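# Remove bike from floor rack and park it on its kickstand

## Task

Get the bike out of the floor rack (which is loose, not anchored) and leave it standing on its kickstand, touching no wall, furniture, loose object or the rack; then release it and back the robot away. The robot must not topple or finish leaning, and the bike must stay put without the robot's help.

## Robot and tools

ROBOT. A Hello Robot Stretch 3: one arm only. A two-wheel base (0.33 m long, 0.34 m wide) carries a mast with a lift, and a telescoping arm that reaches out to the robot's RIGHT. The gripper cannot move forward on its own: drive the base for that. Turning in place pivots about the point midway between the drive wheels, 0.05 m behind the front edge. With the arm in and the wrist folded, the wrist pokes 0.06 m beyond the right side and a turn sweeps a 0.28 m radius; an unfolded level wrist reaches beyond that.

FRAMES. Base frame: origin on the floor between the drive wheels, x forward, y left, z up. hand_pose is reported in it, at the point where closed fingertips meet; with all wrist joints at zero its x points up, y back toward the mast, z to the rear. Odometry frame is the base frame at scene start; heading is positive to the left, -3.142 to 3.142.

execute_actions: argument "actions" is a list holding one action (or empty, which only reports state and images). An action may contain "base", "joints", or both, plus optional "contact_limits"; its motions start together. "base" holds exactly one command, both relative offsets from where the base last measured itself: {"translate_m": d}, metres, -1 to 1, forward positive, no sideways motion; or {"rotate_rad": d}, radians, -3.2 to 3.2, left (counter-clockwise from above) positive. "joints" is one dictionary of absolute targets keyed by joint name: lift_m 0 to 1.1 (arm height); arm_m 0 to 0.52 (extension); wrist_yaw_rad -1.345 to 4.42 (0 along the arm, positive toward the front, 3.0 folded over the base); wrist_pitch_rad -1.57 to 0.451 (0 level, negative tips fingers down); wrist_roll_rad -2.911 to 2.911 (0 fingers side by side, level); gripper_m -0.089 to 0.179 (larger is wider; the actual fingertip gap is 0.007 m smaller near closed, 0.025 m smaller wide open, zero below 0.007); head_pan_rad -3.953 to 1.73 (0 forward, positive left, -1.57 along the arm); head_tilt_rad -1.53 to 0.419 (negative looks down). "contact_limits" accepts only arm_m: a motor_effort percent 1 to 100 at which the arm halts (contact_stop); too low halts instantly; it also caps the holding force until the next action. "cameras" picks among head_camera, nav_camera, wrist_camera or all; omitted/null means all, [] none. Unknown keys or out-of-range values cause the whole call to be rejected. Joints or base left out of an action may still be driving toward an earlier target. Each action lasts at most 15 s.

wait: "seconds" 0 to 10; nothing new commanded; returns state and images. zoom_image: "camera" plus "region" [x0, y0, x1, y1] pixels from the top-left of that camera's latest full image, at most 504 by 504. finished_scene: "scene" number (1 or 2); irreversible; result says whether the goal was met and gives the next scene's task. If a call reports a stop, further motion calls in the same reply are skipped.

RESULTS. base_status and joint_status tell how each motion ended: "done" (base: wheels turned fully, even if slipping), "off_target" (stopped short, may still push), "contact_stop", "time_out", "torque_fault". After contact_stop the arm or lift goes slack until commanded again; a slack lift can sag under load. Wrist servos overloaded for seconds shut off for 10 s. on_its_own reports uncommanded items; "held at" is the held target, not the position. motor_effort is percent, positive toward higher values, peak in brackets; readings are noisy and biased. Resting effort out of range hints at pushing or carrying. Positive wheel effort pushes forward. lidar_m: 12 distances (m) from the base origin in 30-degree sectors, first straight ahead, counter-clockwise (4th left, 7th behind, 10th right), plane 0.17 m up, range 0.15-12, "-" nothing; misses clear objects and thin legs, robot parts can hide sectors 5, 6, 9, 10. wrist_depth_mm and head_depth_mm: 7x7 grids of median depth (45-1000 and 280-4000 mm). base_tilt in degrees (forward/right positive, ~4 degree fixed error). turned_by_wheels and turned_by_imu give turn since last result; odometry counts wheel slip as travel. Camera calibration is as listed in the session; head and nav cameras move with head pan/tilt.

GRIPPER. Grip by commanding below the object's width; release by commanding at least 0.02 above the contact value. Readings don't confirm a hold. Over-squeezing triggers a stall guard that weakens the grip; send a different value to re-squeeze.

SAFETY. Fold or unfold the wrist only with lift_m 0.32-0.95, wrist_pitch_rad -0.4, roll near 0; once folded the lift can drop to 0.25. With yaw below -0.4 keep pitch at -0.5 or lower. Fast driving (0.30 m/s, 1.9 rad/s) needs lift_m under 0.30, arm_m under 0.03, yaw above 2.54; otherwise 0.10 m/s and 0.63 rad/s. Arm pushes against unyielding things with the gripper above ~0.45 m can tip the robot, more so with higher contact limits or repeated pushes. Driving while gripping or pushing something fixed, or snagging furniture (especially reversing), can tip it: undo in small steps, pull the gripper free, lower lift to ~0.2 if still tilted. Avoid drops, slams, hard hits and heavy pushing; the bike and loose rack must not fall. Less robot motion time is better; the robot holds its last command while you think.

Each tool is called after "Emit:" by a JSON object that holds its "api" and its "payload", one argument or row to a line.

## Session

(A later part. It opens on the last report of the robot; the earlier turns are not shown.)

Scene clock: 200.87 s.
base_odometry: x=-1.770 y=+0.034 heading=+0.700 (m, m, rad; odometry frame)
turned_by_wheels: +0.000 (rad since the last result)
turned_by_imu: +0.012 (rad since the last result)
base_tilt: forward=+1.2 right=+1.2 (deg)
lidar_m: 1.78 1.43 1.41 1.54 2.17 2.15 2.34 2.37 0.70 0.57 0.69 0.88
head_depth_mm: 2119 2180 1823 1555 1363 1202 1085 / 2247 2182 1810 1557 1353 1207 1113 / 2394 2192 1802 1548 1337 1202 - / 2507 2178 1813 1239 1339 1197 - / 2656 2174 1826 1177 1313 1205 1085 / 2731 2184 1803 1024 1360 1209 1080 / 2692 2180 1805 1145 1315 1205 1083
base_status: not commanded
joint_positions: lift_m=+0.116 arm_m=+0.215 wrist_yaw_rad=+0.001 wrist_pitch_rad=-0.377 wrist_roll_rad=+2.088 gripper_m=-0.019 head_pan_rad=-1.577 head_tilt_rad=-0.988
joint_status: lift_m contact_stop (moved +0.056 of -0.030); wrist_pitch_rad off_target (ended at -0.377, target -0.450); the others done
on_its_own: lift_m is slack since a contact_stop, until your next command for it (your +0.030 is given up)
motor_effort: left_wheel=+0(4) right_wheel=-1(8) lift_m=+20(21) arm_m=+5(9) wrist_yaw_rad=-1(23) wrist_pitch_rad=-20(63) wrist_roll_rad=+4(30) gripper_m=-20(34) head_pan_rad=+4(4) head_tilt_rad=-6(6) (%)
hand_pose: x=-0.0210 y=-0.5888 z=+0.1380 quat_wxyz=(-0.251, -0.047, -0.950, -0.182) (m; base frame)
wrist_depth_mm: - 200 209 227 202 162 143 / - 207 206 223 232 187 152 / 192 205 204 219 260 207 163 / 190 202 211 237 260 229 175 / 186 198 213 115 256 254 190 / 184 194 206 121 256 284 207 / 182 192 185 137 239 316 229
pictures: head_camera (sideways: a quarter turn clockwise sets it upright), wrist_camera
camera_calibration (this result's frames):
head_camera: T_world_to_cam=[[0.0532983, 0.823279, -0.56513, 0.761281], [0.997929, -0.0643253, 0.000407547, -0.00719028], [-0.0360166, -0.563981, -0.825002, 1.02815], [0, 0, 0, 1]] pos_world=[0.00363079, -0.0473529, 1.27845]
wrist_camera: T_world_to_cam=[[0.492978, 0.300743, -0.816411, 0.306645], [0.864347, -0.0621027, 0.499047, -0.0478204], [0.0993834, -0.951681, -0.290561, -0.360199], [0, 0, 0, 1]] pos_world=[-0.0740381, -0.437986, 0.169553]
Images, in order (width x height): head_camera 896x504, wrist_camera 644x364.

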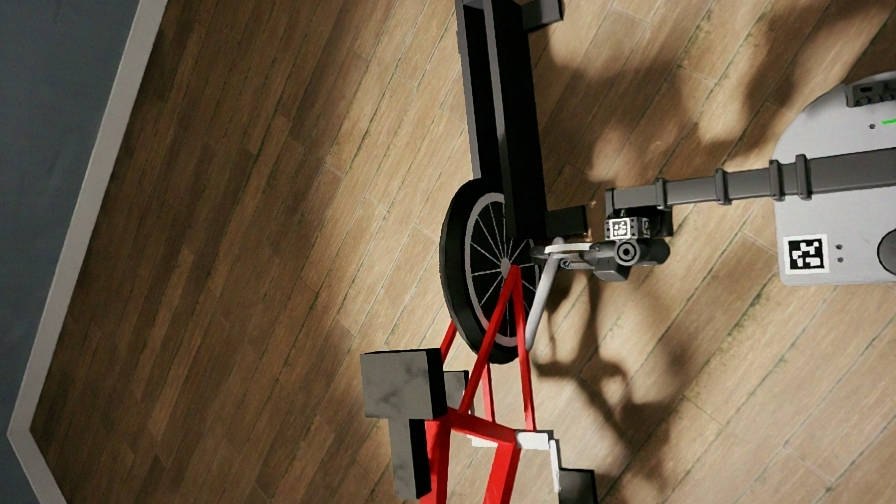

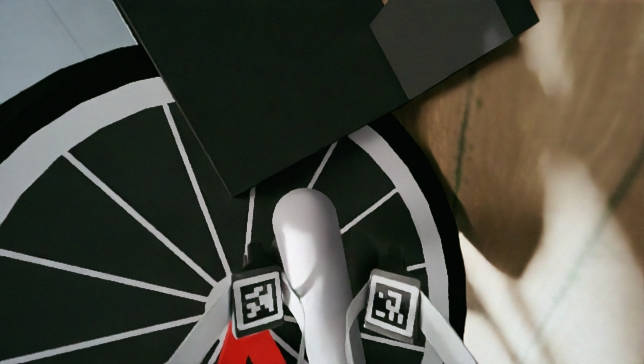

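Emit:
{"api": "execute_actions", "payload": {
  "actions": [
    {"base":{"translate_m":0.03},"joints":{"lift_m":0.07,"arm_m":0.195,"wrist_roll_rad":2.4,"wrist_pitch_rad":-0.45}}
  ],
  "cameras": ["head_camera","wrist_camera"]
}}

Scene clock: 205.83 s.
base_odometry: x=-1.747 y=+0.053 heading=+0.700 (m, m, rad; odometry frame)
turned_by_wheels: +0.000 (rad since the last result)
turned_by_imu: -0.002 (rad since the last result)
base_tilt: forward=+1.1 right=+1.1 (deg)
lidar_m: 1.75 1.40 1.39 1.51 2.19 2.17 2.37 2.40 0.69 0.57 0.81 0.88
head_depth_mm: 2133 2177 1816 1550 1361 1211 1087 / 2267 2187 1816 1555 1346 1202 1115 / 2419 2192 1809 1556 1340 1204 - / 2550 2184 1805 1236 1336 1187 - / 2654 2175 1815 1198 1332 1200 1083 / 2758 2171 1802 1018 1333 1204 1086 / 2647 2180 1801 1186 1310 1204 1085
base_status: done
joint_positions: lift_m=+0.117 arm_m=+0.195 wrist_yaw_rad=-0.022 wrist_pitch_rad=-0.477 wrist_roll_rad=+2.385 gripper_m=-0.019 head_pan_rad=-1.577 head_tilt_rad=-0.988
joint_status: lift_m contact_stop (moved +0.000 of -0.046); the others done
on_its_own: lift_m is slack since a contact_stop, until your next command for it (your +0.070 is given up); wrist_yaw_rad is at rest, and its effort (+22) is outside its rest range (-12 to +12)
motor_effort: left_wheel=-4(6) right_wheel=+9(10) lift_m=+23(23) arm_m=-3(6) wrist_yaw_rad=+22(23) wrist_pitch_rad=+7(17) wrist_roll_rad=+6(11) gripper_m=-16(19) head_pan_rad=+4(4) head_tilt_rad=-6(6) (%)
hand_pose: x=-0.0261 y=-0.5565 z=+0.1160 quat_wxyz=(-0.387, -0.104, -0.891, -0.213) (m; base frame)
wrist_depth_mm: 240 255 268 195 174 145 124 / 231 245 261 237 199 161 136 / 237 234 252 287 232 182 150 / 232 228 247 283 276 209 169 / 221 230 251 113 308 247 191 / 212 225 237 119 374 298 221 / 205 217 230 132 261 368 262
pictures: head_camera (sideways: a quarter turn clockwise sets it upright), wrist_camera
camera_calibration (this result's frames):
head_camera: T_world_to_cam=[[0.0532913, 0.823283, -0.565124, 0.761274], [0.997929, -0.0643167, 0.000407136, -0.00718975], [-0.0360117, -0.563976, -0.825006, 1.02815], [0, 0, 0, 1]] pos_world=[0.0036312, -0.0473528, 1.27845]
wrist_camera: T_world_to_cam=[[0.732897, 0.27943, -0.620307, 0.253199], [0.678577, -0.234654, 0.696039, -0.15413], [0.0489365, -0.931051, -0.361592, -0.31696], [0, 0, 0, 1]] pos_world=[-0.0654683, -0.402025, 0.149732]
Images, in order (width x height): head_camera 896x504, wrist_camera 644x364.

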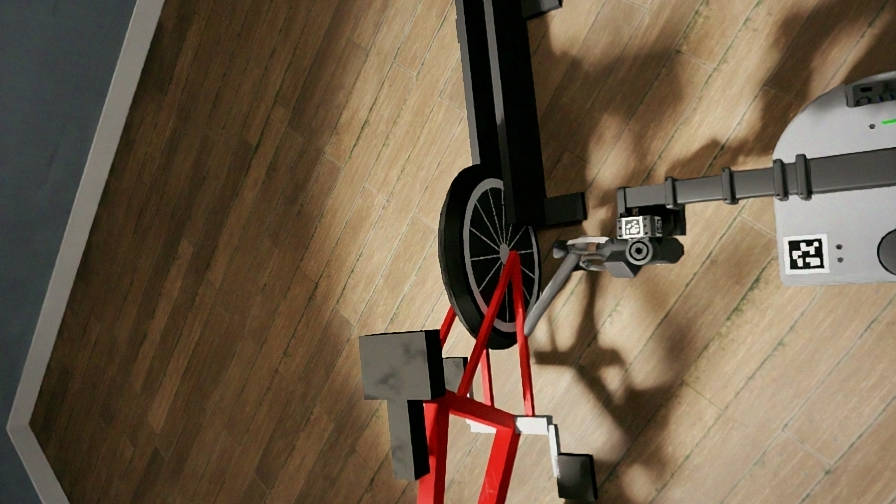

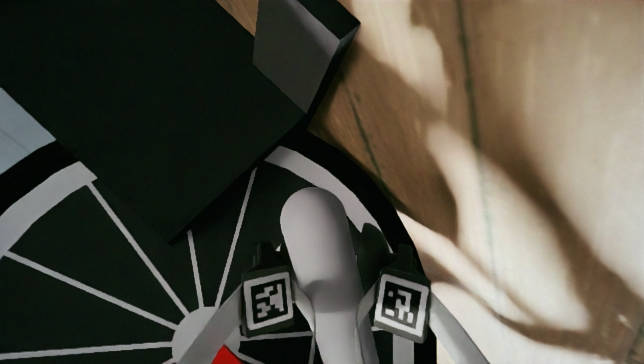

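Emit:
{"api": "execute_actions", "payload": {
  "actions": [
    {"base":{"translate_m":0.04},"joints":{"arm_m":0.18,"wrist_roll_rad":2.7,"wrist_pitch_rad":-0.55}}
  ],
  "cameras": ["head_camera","wrist_camera"]
}}

Scene clock: 221.80 s.
base_odometry: x=-1.717 y=+0.079 heading=+0.700 (m, m, rad; odometry frame)
turned_by_wheels: +0.000 (rad since the last result)
turned_by_imu: -0.001 (rad since the last result)
base_tilt: forward=+1.2 right=+1.1 (deg)
lidar_m: 1.72 1.38 1.36 1.48 2.23 2.21 2.39 2.42 0.69 0.57 0.78 0.88
head_depth_mm: 2146 2201 1818 1552 1361 1201 1086 / 2271 2171 1811 1562 1345 1208 1112 / 2430 2180 1818 1277 1328 1206 - / 2548 2188 1816 1225 1334 1182 - / 2640 2183 1821 1163 1332 1205 1081 / 2742 2183 1812 1091 1333 1205 1082 / 2625 2180 1812 1175 1310 1206 1083
base_status: done
joint_positions: lift_m=+0.116 arm_m=+0.180 wrist_yaw_rad=+0.001 wrist_pitch_rad=-0.605 wrist_roll_rad=+2.694 gripper_m=-0.019 head_pan_rad=-1.577 head_tilt_rad=-0.988
joint_status: wrist_pitch_rad off_target (ended at -0.605, target -0.550); the others done
on_its_own: lift_m is slack since a contact_stop, until your next command for it (your +0.070 is given up)
motor_effort: left_wheel=+0(7) right_wheel=+0(11) lift_m=+23(25) arm_m=-1(16) wrist_yaw_rad=-1(23) wrist_pitch_rad=+15(16) wrist_roll_rad=+2(8) gripper_m=-17(19) head_pan_rad=+4(4) head_tilt_rad=-6(7) (%)
hand_pose: x=-0.0210 y=-0.5219 z=+0.0891 quat_wxyz=(-0.508, -0.158, -0.808, -0.253) (m; base frame)
wrist_depth_mm: 247 212 182 159 141 127 115 / 299 226 219 186 162 144 129 / 283 289 265 224 191 166 147 / 264 279 315 270 233 196 169 / 248 262 296 110 289 239 201 / 237 260 276 117 353 305 247 / 239 247 261 135 682 421 322
pictures: head_camera (sideways: a quarter turn clockwise sets it upright), wrist_camera
camera_calibration (this result's frames):
head_camera: T_world_to_cam=[[0.053283, 0.823284, -0.565124, 0.761273], [0.99793, -0.0643067, 0.000407129, -0.00718975], [-0.0360061, -0.563976, -0.825006, 1.02815], [0, 0, 0, 1]] pos_world=[0.00363167, -0.0473528, 1.27845]
wrist_camera: T_world_to_cam=[[0.90072, 0.229043, -0.36911, 0.177896], [0.432976, -0.404618, 0.805491, -0.234347], [0.0351429, -0.885338, -0.463618, -0.262099], [0, 0, 0, 1]] pos_world=[-0.0495567, -0.367613, 0.132914]
Images, in order (width x height): head_camera 896x504, wrist_camera 644x364.

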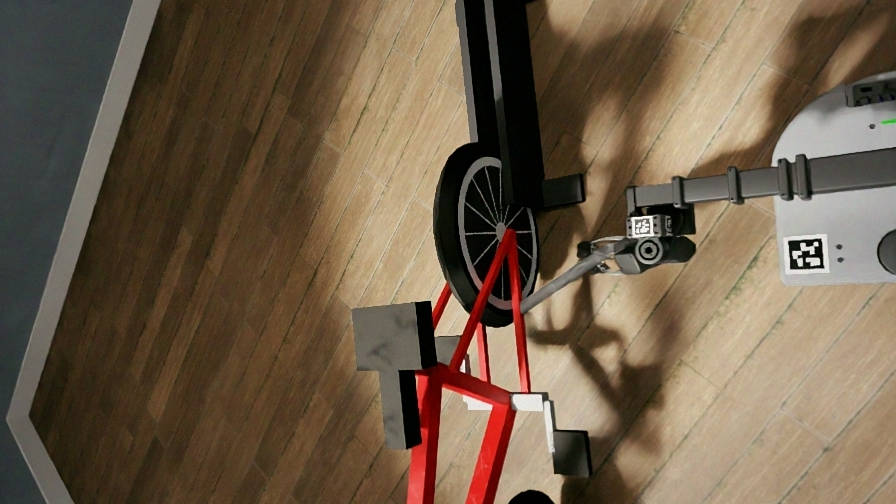

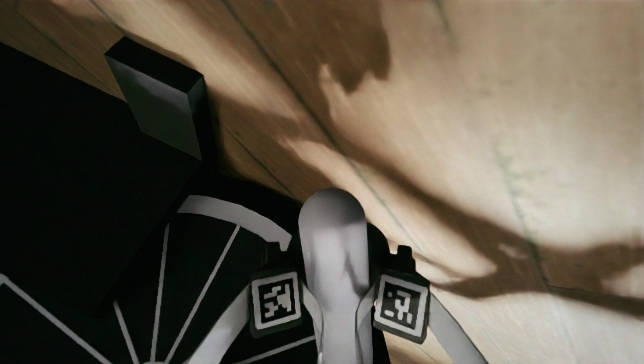

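Pitch is being pulled down: spring now assisting. Follow it.

Emit:
{"api": "execute_actions", "payload": {
  "actions": [
    {"base":{"translate_m":0.04},"joints":{"arm_m":0.175,"wrist_roll_rad":2.9,"wrist_pitch_rad":-0.75}}
  ],
  "cameras": ["head_camera"]
}}

Emit:
{"api": "execute_actions", "payload": {
  "actions": [
    {"joints":{"gripper_m":0.1}}
  ],
  "cameras": ["head_camera"]
}}

Scene clock: 231.73 s.
base_odometry: x=-1.686 y=+0.104 heading=+0.700 (m, m, rad; odometry frame)
turned_by_wheels: +0.000 (rad since the last result)
turned_by_imu: +0.000 (rad since the last result)
base_tilt: forward=+1.1 right=+1.2 (deg)
lidar_m: 1.70 1.36 1.34 1.46 2.23 2.24 2.43 2.45 0.68 0.59 0.75 0.86
head_depth_mm: 2164 2176 1816 1558 1361 1199 1086 / 2320 2187 1818 1558 1341 1209 1114 / 2475 2185 1821 1268 1339 1204 - / 2575 2185 1814 1180 1327 1184 - / 2638 2192 1810 1065 1331 1203 1081 / 2744 2173 1817 1183 1336 1207 1083 / 2631 2186 1811 1455 1308 1206 1081
base_status: done
joint_positions: lift_m=+0.116 arm_m=+0.176 wrist_yaw_rad=+0.013 wrist_pitch_rad=-0.726 wrist_roll_rad=+2.909 gripper_m=-0.019 head_pan_rad=-1.577 head_tilt_rad=-0.988
joint_status: all done
on_its_own: lift_m is slack since a contact_stop, until your next command for it (your +0.070 is given up); wrist_yaw_rad is at rest, and its effort (-13) is outside its rest range (-12 to +12)
motor_effort: left_wheel=+3(10) right_wheel=-8(12) lift_m=+23(23) arm_m=-9(18) wrist_yaw_rad=-13(24) wrist_pitch_rad=-7(14) wrist_roll_rad=-5(5) gripper_m=-15(18) head_pan_rad=+5(5) head_tilt_rad=-6(6) (%)
hand_pose: x=-0.0190 y=-0.4961 z=+0.0664 quat_wxyz=(-0.578, -0.216, -0.735, -0.282) (m; base frame)
wrist_depth_mm: 161 153 143 135 127 120 114 / 193 180 166 155 145 137 129 / 234 218 198 183 169 157 147 / 266 263 248 214 203 186 172 / 292 312 318 114 246 228 207 / 270 291 306 119 310 294 260 / 254 273 278 131 584 407 350
pictures: head_camera (sideways: a quarter turn clockwise sets it upright)
camera_calibration (this result's frames):
head_camera: T_world_to_cam=[[0.0532626, 0.823376, -0.564991, 0.761101], [0.997932, -0.0642813, 0.000397722, -0.00717751], [-0.0359909, -0.563844, -0.825097, 1.02827], [0, 0, 0, 1]] pos_world=[0.0036329, -0.0473491, 1.27844]
Images, in order (width x height): head_camera 896x504.

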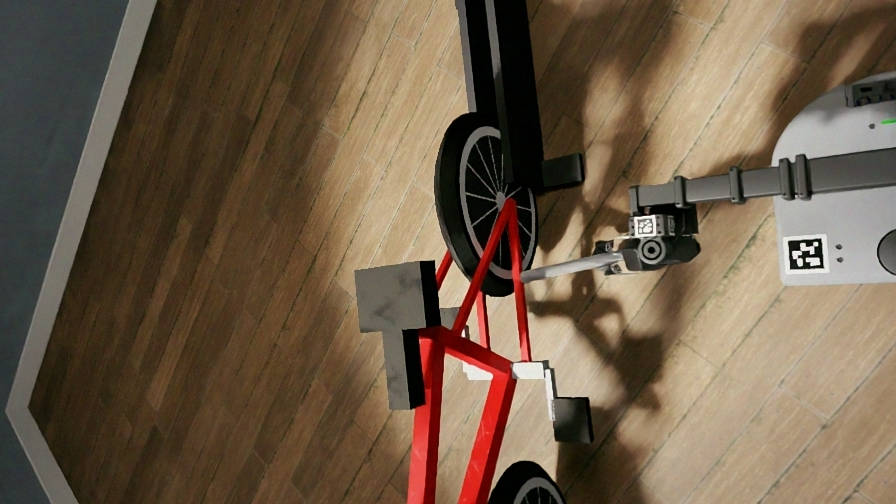

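Scene clock: 233.43 s.
base_odometry: x=-1.686 y=+0.104 heading=+0.700 (m, m, rad; odometry frame)
turned_by_wheels: +0.000 (rad since the last result)
turned_by_imu: +0.000 (rad since the last result)
base_tilt: forward=+1.2 right=+1.1 (deg)
lidar_m: 1.69 1.36 1.35 1.45 2.23 2.24 2.43 2.44 0.69 0.65 0.75 0.86
head_depth_mm: 2189 2187 1814 1552 1362 1205 1084 / 2303 2181 1814 1555 1337 1214 1118 / 2475 2187 1815 1264 1336 1205 - / 2575 2173 1809 1181 1322 1185 - / 2650 2185 1802 1060 1333 1210 1081 / 2742 2174 1802 1182 1333 1204 1081 / 2639 2189 1813 1463 1309 1207 1084
base_status: not commanded
joint_positions: lift_m=+0.116 arm_m=+0.175 wrist_yaw_rad=+0.014 wrist_pitch_rad=-0.742 wrist_roll_rad=+2.907 gripper_m=+0.100 head_pan_rad=-1.577 head_tilt_rad=-0.988
joint_status: all done
on_its_own: lift_m is slack since a contact_stop, until your next command for it (your +0.070 is given up); wrist_yaw_rad is at rest, and its effort (-14) is outside its rest range (-12 to +12)
motor_effort: left_wheel=+2(3) right_wheel=-8(8) lift_m=+22(22) arm_m=-5(9) wrist_yaw_rad=-14(15) wrist_pitch_rad=-3(7) wrist_roll_rad=-4(4) gripper_m=-4(80) head_pan_rad=+4(4) head_tilt_rad=-6(6) (%)
hand_pose: x=-0.0189 y=-0.4926 z=+0.0635 quat_wxyz=(-0.575, -0.220, -0.733, -0.289) (m; base frame)
wrist_depth_mm: 159 151 142 133 126 119 113 / 191 177 164 153 143 135 128 / 232 213 195 180 166 155 145 / 257 261 240 217 199 183 170 / 293 305 303 275 227 217 203 / 273 295 316 365 123 254 254 / 255 272 280 483 128 443 327
pictures: head_camera (sideways: a quarter turn clockwise sets it upright)
camera_calibration (this result's frames):
head_camera: T_world_to_cam=[[0.0532624, 0.823376, -0.564991, 0.761101], [0.997932, -0.0642811, 0.000397725, -0.00717751], [-0.0359908, -0.563844, -0.825097, 1.02827], [0, 0, 0, 1]] pos_world=[0.00363291, -0.0473491, 1.27844]
Images, in order (width x height): head_camera 896x504.

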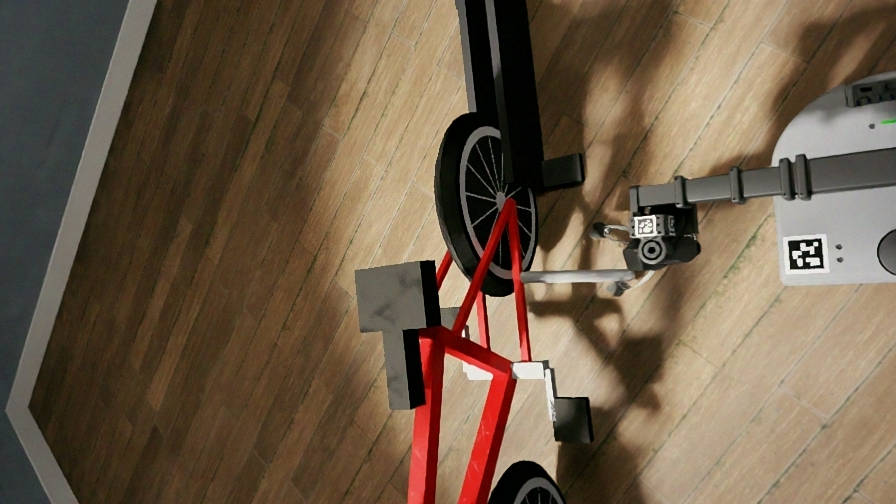

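Emit:
{"api": "execute_actions", "payload": {
  "actions": [
    {"joints":{"arm_m":0.05}}
  ],
  "cameras": []
}}

Emit:
{"api": "execute_actions", "payload": {
  "actions": [
    {"base":{"translate_m":0.25},"joints":{"lift_m":0.4,"wrist_roll_rad":1.57,"wrist_pitch_rad":0,"wrist_yaw_rad":0,"arm_m":0.12}}
  ],
  "cameras": ["head_camera","wrist_camera"]
}}

Scene clock: 240.30 s.
base_odometry: x=-1.686 y=+0.104 heading=+0.700 (m, m, rad; odometry frame)
turned_by_wheels: +0.000 (rad since the last result)
turned_by_imu: -0.001 (rad since the last result)
base_tilt: forward=+1.2 right=+1.2 (deg)
lidar_m: 1.70 1.36 1.34 1.46 2.23 2.24 2.44 2.45 0.68 0.66 0.75 0.86
head_depth_mm: 2183 2216 1807 1553 1358 1206 1083 / 2300 2198 1819 1554 1339 1206 1117 / 2467 2190 1808 1269 1340 1224 - / 2564 2183 1823 1181 1309 1226 - / 2648 2194 1813 1062 1334 1203 1083 / 2720 2202 1819 1183 1335 1203 1080 / 2666 2180 1813 1162 1309 1206 1085
base_status: not commanded
joint_positions: lift_m=+0.116 arm_m=+0.050 wrist_yaw_rad=+0.003 wrist_pitch_rad=-0.758 wrist_roll_rad=+2.902 gripper_m=+0.100 head_pan_rad=-1.577 head_tilt_rad=-0.988
joint_status: all done
on_its_own: lift_m is slack since a contact_stop, until your next command for it (your +0.070 is given up)
motor_effort: left_wheel=+1(3) right_wheel=-1(9) lift_m=+22(23) arm_m=-6(7) wrist_yaw_rad=-3(18) wrist_pitch_rad=+2(7) wrist_roll_rad=-1(3) gripper_m=+0(5) head_pan_rad=+3(5) head_tilt_rad=-6(6) (%)
hand_pose: x=-0.0207 y=-0.3647 z=+0.0609 quat_wxyz=(-0.573, -0.228, -0.731, -0.292) (m; base frame)
wrist_depth_mm: 158 150 141 133 125 118 112 / 188 175 162 151 142 133 126 / 227 209 191 177 164 153 143 / 298 262 234 213 195 180 166 / 406 339 293 268 239 214 197 / 392 396 411 359 317 259 243 / 362 379 399 493 400 419 317
pictures: none
No camera images: the call's "cameras" was empty. Leave "cameras" out to get every camera's image.

Scene clock: 244.03 s.
base_odometry: x=-1.495 y=+0.265 heading=+0.700 (m, m, rad; odometry frame)
turned_by_wheels: +0.000 (rad since the last result)
turned_by_imu: -0.001 (rad since the last result)
base_tilt: forward=+1.2 right=+1.2 (deg)
lidar_m: 1.50 1.20 1.19 1.29 1.97 2.43 2.65 2.60 0.62 0.65 0.66 2.33
head_depth_mm: 2328 2172 1820 1266 1348 1203 1082 / 2466 2187 1813 1161 1348 1223 1114 / 2545 2188 1812 1081 1365 1178 - / 2645 2178 1818 1164 1285 1183 - / 2736 2181 1766 1178 1336 1206 1080 / 2670 2187 1819 1077 1307 1208 1084 / 2521 2183 1809 1554 1291 1204 1078
base_status: done
joint_positions: lift_m=+0.400 arm_m=+0.120 wrist_yaw_rad=+0.003 wrist_pitch_rad=-0.024 wrist_roll_rad=+1.577 gripper_m=+0.100 head_pan_rad=-1.577 head_tilt_rad=-0.988
joint_status: all done
motor_effort: left_wheel=+0(2) right_wheel=-1(3) lift_m=+26(27) arm_m=+4(6) wrist_yaw_rad=-2(3) wrist_pitch_rad=+6(7) wrist_roll_rad=-3(3) gripper_m=+0(0) head_pan_rad=+5(5) head_tilt_rad=-6(6) (%)
hand_pose: x=-0.0207 y=-0.5202 z=+0.5080 quat_wxyz=(-0.003, +0.001, -1.000, -0.012) (m; base frame)
wrist_depth_mm: - - - 259 272 925 625 / - - - 262 268 273 378 / - - - 264 - 851 280 / - - - - - 907 358 / - - - - - 918 291 / - - - - - 313 287 / - 279 - - - 289 581
pictures: head_camera (sideways: a quarter turn clockwise sets it upright), wrist_camera
camera_calibration (this result's frames):
head_camera: T_world_to_cam=[[0.0532631, 0.823376, -0.564992, 0.761101], [0.997932, -0.064282, 0.000397753, -0.00717755], [-0.0359913, -0.563844, -0.825097, 1.02827], [0, 0, 0, 1]] pos_world=[0.00363287, -0.0473491, 1.27844]
wrist_camera: T_world_to_cam=[[0.00483558, 0.0024755, -0.999985, 0.515949], [0.991777, 0.127875, 0.00511245, 0.123947], [0.127886, -0.991787, -0.00183679, -0.354431], [0, 0, 0, 1]] pos_world=[-0.0800961, -0.368647, 0.514657]
Images, in order (width x height): head_camera 896x504, wrist_camera 644x364.

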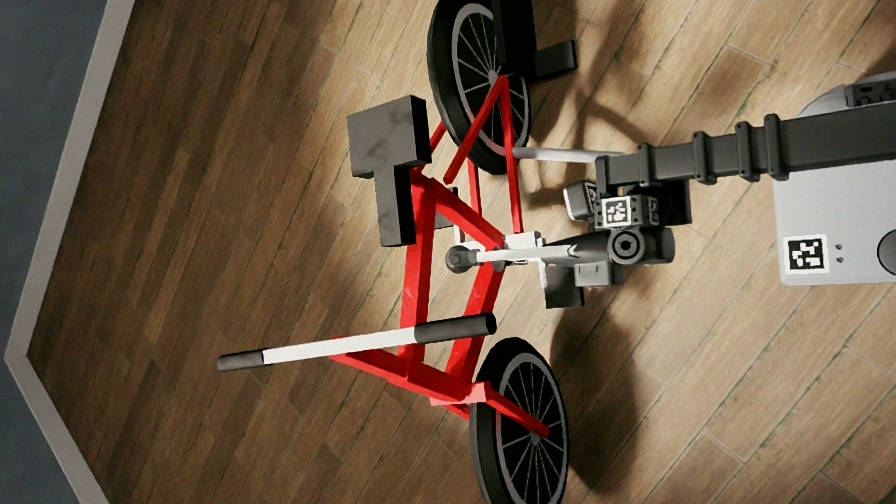

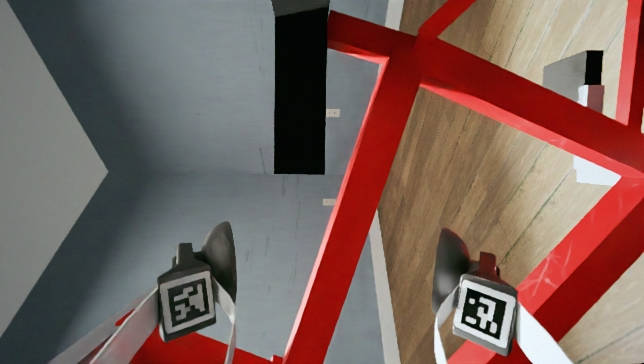

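Emit:
{"api": "execute_actions", "payload": {
  "actions": [
    {"joints":{"arm_m":0.262,"lift_m":0.39}}
  ],
  "cameras": ["wrist_camera"]
}}

Emit:
{"api": "execute_actions", "payload": {
  "actions": [
    {"joints":{"gripper_m":-0.01}}
  ],
  "cameras": []
}}

Emit:
{"api": "execute_actions", "payload": {
  "actions": [
    {"base":{"translate_m":0.4}}
  ],
  "cameras": ["head_camera"]
}}

Scene clock: 253.20 s.
base_odometry: x=-1.495 y=+0.265 heading=+0.700 (m, m, rad; odometry frame)
turned_by_wheels: +0.000 (rad since the last result)
turned_by_imu: -0.001 (rad since the last result)
base_tilt: forward=+1.2 right=+1.2 (deg)
lidar_m: 1.50 1.20 1.19 1.30 1.97 2.44 2.65 2.59 0.61 0.66 0.65 2.33
head_depth_mm: 2314 2182 1827 1269 1348 1200 1083 / 2462 2173 1820 1163 1351 1208 1116 / 2566 2169 1817 1070 1288 1193 - / 2634 2185 1817 1071 1303 1205 - / 2716 2182 1763 1173 1336 1204 1080 / 2697 2187 1811 1075 1310 1206 1082 / 2543 2173 1815 1553 1290 1199 1080
base_status: not commanded
joint_positions: lift_m=+0.390 arm_m=+0.262 wrist_yaw_rad=+0.002 wrist_pitch_rad=-0.024 wrist_roll_rad=+1.576 gripper_m=+0.100 head_pan_rad=-1.577 head_tilt_rad=-0.988
joint_status: all done
motor_effort: left_wheel=+0(0) right_wheel=-1(1) lift_m=+19(22) arm_m=+4(5) wrist_yaw_rad=-3(2) wrist_pitch_rad=+7(6) wrist_roll_rad=-3(3) gripper_m=+0(0) head_pan_rad=+4(4) head_tilt_rad=-6(6) (%)
hand_pose: x=-0.0207 y=-0.6622 z=+0.4985 quat_wxyz=(-0.002, +0.001, -1.000, -0.012) (m; base frame)
wrist_depth_mm: - - 119 - 149 128 130 / - - 121 - 129 786 152 / - - 122 - 130 839 605 / - - 123 - 132 906 605 / - - - - 133 899 604 / - - - 164 134 782 600 / - - - 136 - 906 599
pictures: wrist_camera
camera_calibration (this result's frames):
wrist_camera: T_world_to_cam=[[0.00451559, 0.00233702, -0.999987, 0.506679], [0.991791, 0.127777, 0.00477721, 0.142284], [0.127787, -0.9918, -0.00174084, -0.495338], [0, 0, 0, 1]] pos_world=[-0.0801063, -0.510641, 0.505131]
Images, in order (width x height): wrist_camera 644x364.

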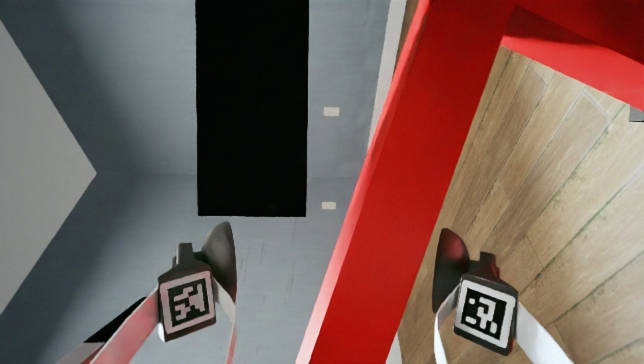

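Scene clock: 254.80 s.
base_odometry: x=-1.495 y=+0.265 heading=+0.700 (m, m, rad; odometry frame)
turned_by_wheels: +0.000 (rad since the last result)
turned_by_imu: +0.000 (rad since the last result)
base_tilt: forward=+1.2 right=+1.2 (deg)
lidar_m: 1.50 1.20 1.19 1.30 1.97 2.43 2.65 2.60 0.61 0.65 0.66 2.33
head_depth_mm: 2329 2189 1815 1263 1351 1203 1084 / 2465 2182 1824 1159 1350 1203 1120 / 2534 2174 1826 1069 1292 1197 - / 2648 2177 1807 1071 1311 1206 - / 2753 2175 1780 1130 1341 1206 1083 / 2688 2186 1807 1079 1309 1203 1082 / 2526 2197 1815 1551 1292 1206 1083
base_status: not commanded
joint_positions: lift_m=+0.390 arm_m=+0.262 wrist_yaw_rad=+0.003 wrist_pitch_rad=-0.060 wrist_roll_rad=+1.602 gripper_m=-0.009 head_pan_rad=-1.577 head_tilt_rad=-0.988
joint_status: all done
motor_effort: left_wheel=+1(0) right_wheel=-2(2) lift_m=+22(22) arm_m=+0(4) wrist_yaw_rad=-4(4) wrist_pitch_rad=+16(17) wrist_roll_rad=-14(14) gripper_m=-22(98) head_pan_rad=+4(4) head_tilt_rad=-6(6) (%)
hand_pose: x=-0.0205 y=-0.6613 z=+0.4892 quat_wxyz=(-0.015, +0.001, -0.999, -0.030) (m; base frame)
wrist_depth_mm: - - 117 - 128 136 134 / - - 118 - 129 839 150 / - - 120 - 130 835 571 / - - 121 - 132 822 573 / - - - 132 - 841 572 / - - - 132 134 849 571 / - - - 133 - 795 575
pictures: none
No camera images: the call's "cameras" was empty. Leave "cameras" out to get every camera's image.

Scene clock: 259.97 s.
base_odometry: x=-1.189 y=+0.523 heading=+0.700 (m, m, rad; odometry frame)
turned_by_wheels: +0.000 (rad since the last result)
turned_by_imu: -0.002 (rad since the last result)
base_tilt: forward=+1.2 right=+1.2 (deg)
lidar_m: 1.17 0.96 0.94 1.03 1.57 2.75 2.99 2.85 0.58 0.61 0.61 2.01
head_depth_mm: 2493 2192 1802 1241 1362 1208 1084 / 2589 2183 1818 1174 1335 1210 1119 / 2678 2182 1811 1078 1247 1200 - / 2739 2182 1809 1068 1309 1209 - / 2655 2181 1775 1084 1335 1202 1086 / 2468 2166 1827 1083 1283 1205 1079 / 2222 2172 1815 1548 1212 1206 1083
base_status: done
joint_positions: lift_m=+0.390 arm_m=+0.262 wrist_yaw_rad=+0.006 wrist_pitch_rad=-0.062 wrist_roll_rad=+1.604 gripper_m=-0.009 head_pan_rad=-1.577 head_tilt_rad=-0.988
joint_status: not commanded
motor_effort: left_wheel=+1(7) right_wheel=-2(26) lift_m=+22(22) arm_m=+0(0) wrist_yaw_rad=-7(59) wrist_pitch_rad=+17(18) wrist_roll_rad=-14(15) gripper_m=-21(22) head_pan_rad=+4(4) head_tilt_rad=-6(6) (%)
hand_pose: x=-0.0199 y=-0.6611 z=+0.4885 quat_wxyz=(-0.016, +0.002, -0.999, -0.032) (m; base frame)
wrist_depth_mm: - - 124 - 128 136 127 / - - 124 - 128 832 151 / - - 125 - 129 831 565 / - - 126 - 131 830 564 / - - - 131 - 829 576 / - - - 132 132 845 574 / - - - 133 - 788 574
pictures: head_camera (sideways: a quarter turn clockwise sets it upright)
camera_calibration (this result's frames):
head_camera: T_world_to_cam=[[0.0532626, 0.823376, -0.564992, 0.761101], [0.997932, -0.0642813, 0.000397757, -0.00717756], [-0.0359909, -0.563844, -0.825097, 1.02827], [0, 0, 0, 1]] pos_world=[0.0036329, -0.0473491, 1.27844]
Images, in order (width x height): head_camera 896x504.

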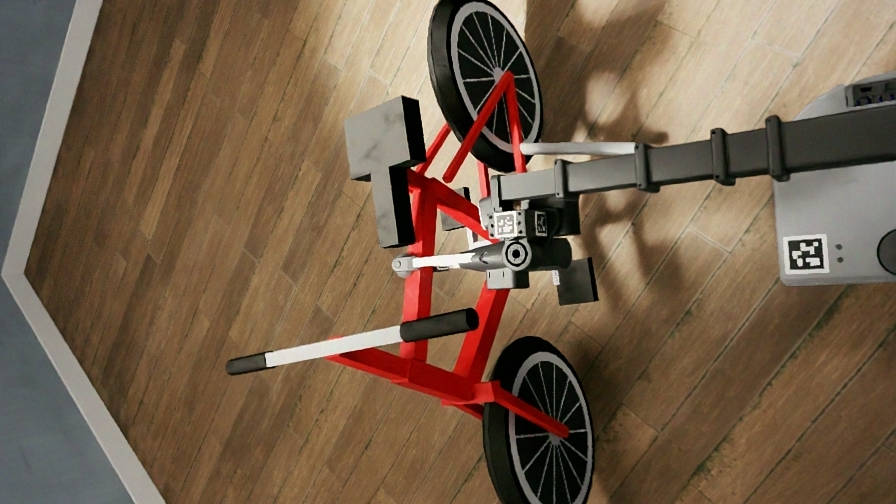

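Clear of rack. Lean and release.

Emit:
{"api": "execute_actions", "payload": {
  "actions": [
    {"joints":{"arm_m":0.21}}
  ],
  "cameras": []
}}

Emit:
{"api": "execute_actions", "payload": {
  "actions": [
    {"joints":{"gripper_m":0.1}}
  ],
  "cameras": []
}}

Emit:
{"api": "execute_actions", "payload": {
  "actions": [
    {"joints":{"arm_m":0.0,"head_tilt_rad":-0.8}}
  ],
  "cameras": ["head_camera","nav_camera"]
}}

Scene clock: 266.17 s.
base_odometry: x=-1.189 y=+0.523 heading=+0.700 (m, m, rad; odometry frame)
turned_by_wheels: +0.000 (rad since the last result)
turned_by_imu: -0.001 (rad since the last result)
base_tilt: forward=+1.2 right=+1.2 (deg)
lidar_m: 1.17 0.96 0.95 1.03 1.56 2.75 2.99 2.85 0.58 0.60 0.60 2.01
head_depth_mm: 2481 2194 1814 1258 1337 1206 1081 / 2576 2173 1816 1105 1333 1204 1121 / 2674 2184 1816 1032 1226 1198 - / 2735 2199 1819 1488 1277 1212 - / 2658 2178 1814 1045 1311 1208 1082 / 2456 2193 1770 1064 1259 1205 1085 / 2226 2180 1818 1555 1174 1209 1081
base_status: not commanded
joint_positions: lift_m=+0.390 arm_m=+0.210 wrist_yaw_rad=+0.001 wrist_pitch_rad=-0.062 wrist_roll_rad=+1.604 gripper_m=-0.009 head_pan_rad=-1.577 head_tilt_rad=-0.988
joint_status: all done
motor_effort: left_wheel=+0(1) right_wheel=-1(2) lift_m=+22(22) arm_m=-3(10) wrist_yaw_rad=-1(6) wrist_pitch_rad=+17(17) wrist_roll_rad=-15(15) gripper_m=-21(21) head_pan_rad=+4(4) head_tilt_rad=-6(6) (%)
hand_pose: x=-0.0211 y=-0.6094 z=+0.4885 quat_wxyz=(-0.016, +0.000, -0.999, -0.032) (m; base frame)
wrist_depth_mm: - - 119 - 131 137 139 / - - 120 - 132 834 151 / - - 120 - 132 837 571 / - - 121 - 133 839 570 / - - - 131 - 830 577 / - - - 131 133 835 571 / - - - 132 - 793 577
pictures: none
No camera images: the call's "cameras" was empty. Leave "cameras" out to get every camera's image.

Scene clock: 268.43 s.
base_odometry: x=-1.189 y=+0.523 heading=+0.700 (m, m, rad; odometry frame)
turned_by_wheels: +0.000 (rad since the last result)
turned_by_imu: -0.006 (rad since the last result)
base_tilt: forward=+1.1 right=+1.1 (deg)
lidar_m: 1.18 0.96 0.95 1.03 1.56 2.75 2.98 2.86 0.59 0.41 0.56 2.01
head_depth_mm: 2510 2175 1814 1557 1319 1204 1085 / 2605 2178 1795 906 1309 1203 1114 / 2682 2171 1806 1547 1325 1191 - / 2710 2160 1814 1545 697 1201 - / 2624 2167 1801 896 1308 1208 1081 / 2463 2183 1763 1553 1156 1197 1081 / 2246 2160 1801 1548 1285 1205 1084
base_status: not commanded
joint_positions: lift_m=+0.390 arm_m=+0.209 wrist_yaw_rad=-0.007 wrist_pitch_rad=-0.088 wrist_roll_rad=+1.578 gripper_m=+0.100 head_pan_rad=-1.576 head_tilt_rad=-0.992
joint_status: all done
motor_effort: left_wheel=-1(4) right_wheel=+3(17) lift_m=+26(26) arm_m=+8(28) wrist_yaw_rad=+6(13) wrist_pitch_rad=+25(36) wrist_roll_rad=-4(14) gripper_m=-6(81) head_pan_rad=+4(5) head_tilt_rad=-4(6) (%)
hand_pose: x=-0.0232 y=-0.6074 z=+0.4816 quat_wxyz=(-0.003, -0.004, -0.999, -0.045) (m; base frame)
wrist_depth_mm: - - - - 74 58 64 / - - - - 66 58 262 / - 71 70 - 60 58 504 / - - - - 55 58 535 / - - - - 55 59 543 / - - - 77 54 59 548 / - - - 68 54 58 527
pictures: none
No camera images: the call's "cameras" was empty. Leave "cameras" out to get every camera's image.

Scene clock: 271.20 s.
base_odometry: x=-1.189 y=+0.523 heading=+0.700 (m, m, rad; odometry frame)
turned_by_wheels: +0.000 (rad since the last result)
turned_by_imu: +0.000 (rad since the last result)
base_tilt: forward=+1.2 right=+1.2 (deg)
lidar_m: 1.18 0.96 0.95 1.02 1.55 2.75 2.98 2.85 0.59 0.42 0.52 0.52
head_depth_mm: 2433 2686 2296 1814 1500 1250 1111 / 2557 2816 2293 1821 889 1206 1115 / 2736 2989 2312 1826 1509 1205 1148 / 2905 3157 2314 1825 1511 1129 1143 / 2697 2910 2305 1830 1474 1235 1117 / 2366 2637 2321 1830 1473 1039 1123 / 2116 2324 2339 1826 1516 1294 1100
base_status: not commanded
joint_positions: lift_m=+0.390 arm_m=+0.000 wrist_yaw_rad=+0.001 wrist_pitch_rad=-0.025 wrist_roll_rad=+1.577 gripper_m=+0.100 head_pan_rad=-1.576 head_tilt_rad=-0.803
joint_status: all done
motor_effort: left_wheel=+0(4) right_wheel=-1(6) lift_m=+27(26) arm_m=-5(11) wrist_yaw_rad=-1(8) wrist_pitch_rad=+7(31) wrist_roll_rad=-3(4) gripper_m=+0(8) head_pan_rad=+4(4) head_tilt_rad=+1(22) (%)
hand_pose: x=-0.0210 y=-0.4009 z=+0.4978 quat_wxyz=(-0.002, +0.001, -1.000, -0.013) (m; base frame)
wrist_depth_mm: - - - 219 249 264 579 / - - - 220 247 286 357 / - - - 255 - 914 307 / - - - - - 884 306 / - - - - - 886 293 / - - - 234 - 288 525 / 191 213 - 232 - 274 524
pictures: head_camera (sideways: a quarter turn clockwise sets it upright), nav_camera (sideways: a quarter turn counterclockwise sets it upright)
camera_calibration (this result's frames):
head_camera: T_world_to_cam=[[0.0519615, 0.705205, -0.707097, 0.946268], [0.997991, -0.062366, 0.011139, -0.0211632], [-0.0362435, -0.706255, -0.707029, 0.874746], [0, 0, 0, 1]] pos_world=[0.00365505, -0.0508386, 1.28781]
nav_camera: T_world_to_cam=[[-0.0364291, -0.721723, 0.691223, -0.857096], [-0.998321, -0.00489242, -0.0577222, 0.127025], [0.0450412, -0.692165, -0.720333, 0.888929], [0, 0, 0, 1]] pos_world=[0.0555502, -0.00267911, 1.2401]
Images, in order (width x height): head_camera 896x504, nav_camera 672x504.

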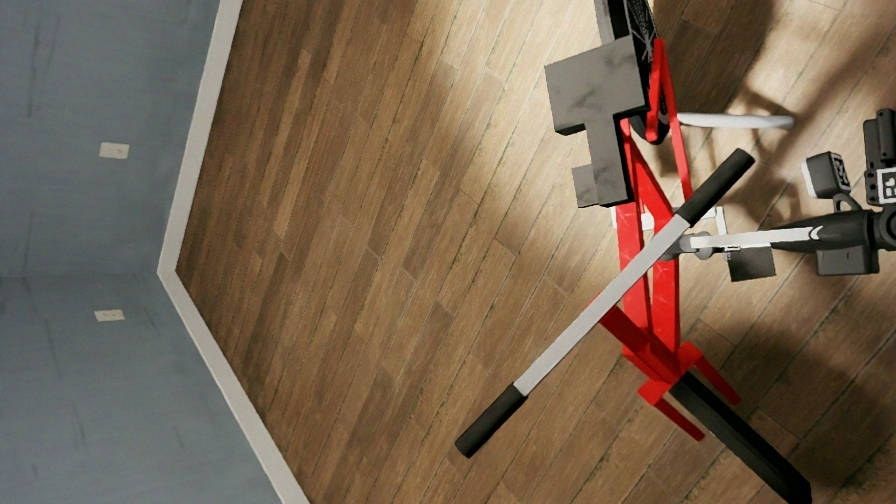

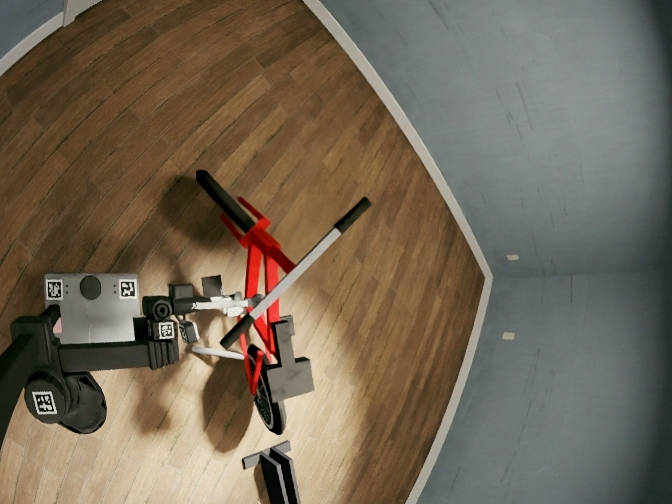

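Emit:
{"api": "execute_actions", "payload": {
  "actions": [
    {"joints":{"wrist_yaw_rad":3.0,"wrist_pitch_rad":-0.4,"wrist_roll_rad":0}}
  ],
  "cameras": ["nav_camera"]
}}

Emit:
{"api": "finished_scene", "payload": {
  "scene": 2
}}

Scene clock: 278.60 s.
base_odometry: x=-1.189 y=+0.523 heading=+0.700 (m, m, rad; odometry frame)
turned_by_wheels: +0.000 (rad since the last result)
turned_by_imu: -0.001 (rad since the last result)
base_tilt: forward=+1.1 right=+1.2 (deg)
lidar_m: 1.18 0.96 0.95 1.03 1.56 2.75 2.98 2.85 0.59 0.42 0.52 0.52
head_depth_mm: 2422 2693 2305 1820 1507 1254 1113 / 2546 2840 2289 1823 891 1211 1114 / 2736 2969 2309 1824 1509 1207 1141 / 2879 3102 2315 1829 1507 1148 1142 / 2697 2874 2319 1829 1485 1239 1120 / 2373 2625 2333 1831 1478 1042 1124 / 2131 2340 2333 1845 1503 1292 1101
base_status: not commanded
joint_positions: lift_m=+0.390 arm_m=+0.000 wrist_yaw_rad=+2.996 wrist_pitch_rad=-0.413 wrist_roll_rad=+0.003 gripper_m=+0.100 head_pan_rad=-1.576 head_tilt_rad=-0.803
joint_status: all done
motor_effort: left_wheel=+0(1) right_wheel=-1(0) lift_m=+26(26) arm_m=-4(5) wrist_yaw_rad=+3(3) wrist_pitch_rad=+3(6) wrist_roll_rad=-1(3) gripper_m=+0(0) head_pan_rad=+5(4) head_tilt_rad=+1(2) (%)
hand_pose: x=+0.0113 y=+0.0775 z=+0.4037 quat_wxyz=(+0.195, +0.701, +0.094, +0.679) (m; base frame)
wrist_depth_mm: - - - - 924 805 730 / - - - - 996 866 776 / - - - - - 912 819 / 965 976 - - 997 970 870 / 785 780 789 786 798 792 814 / 652 658 655 666 664 677 666 / 565 551 563 564 573 554 571
pictures: nav_camera (sideways: a quarter turn counterclockwise sets it upright)
camera_calibration (this result's frames):
nav_camera: T_world_to_cam=[[-0.0364292, -0.721723, 0.691223, -0.857096], [-0.998321, -0.0048923, -0.0577222, 0.127025], [0.0450411, -0.692165, -0.720333, 0.888929], [0, 0, 0, 1]] pos_world=[0.0555502, -0.00267912, 1.2401]
Images, in order (width x height): nav_camera 672x504.

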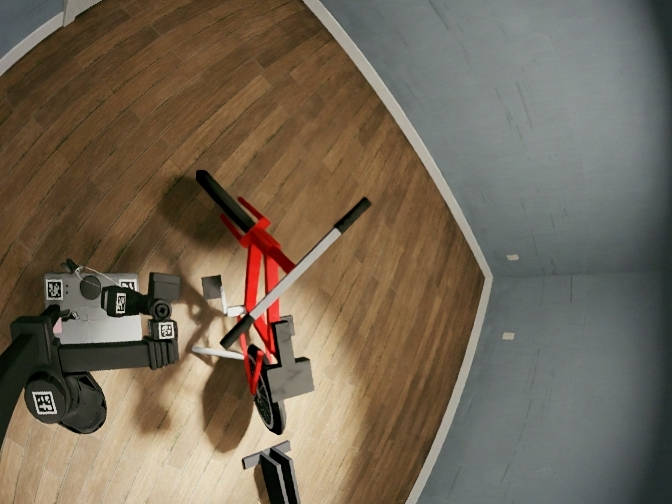

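The scene is finished: the task was done.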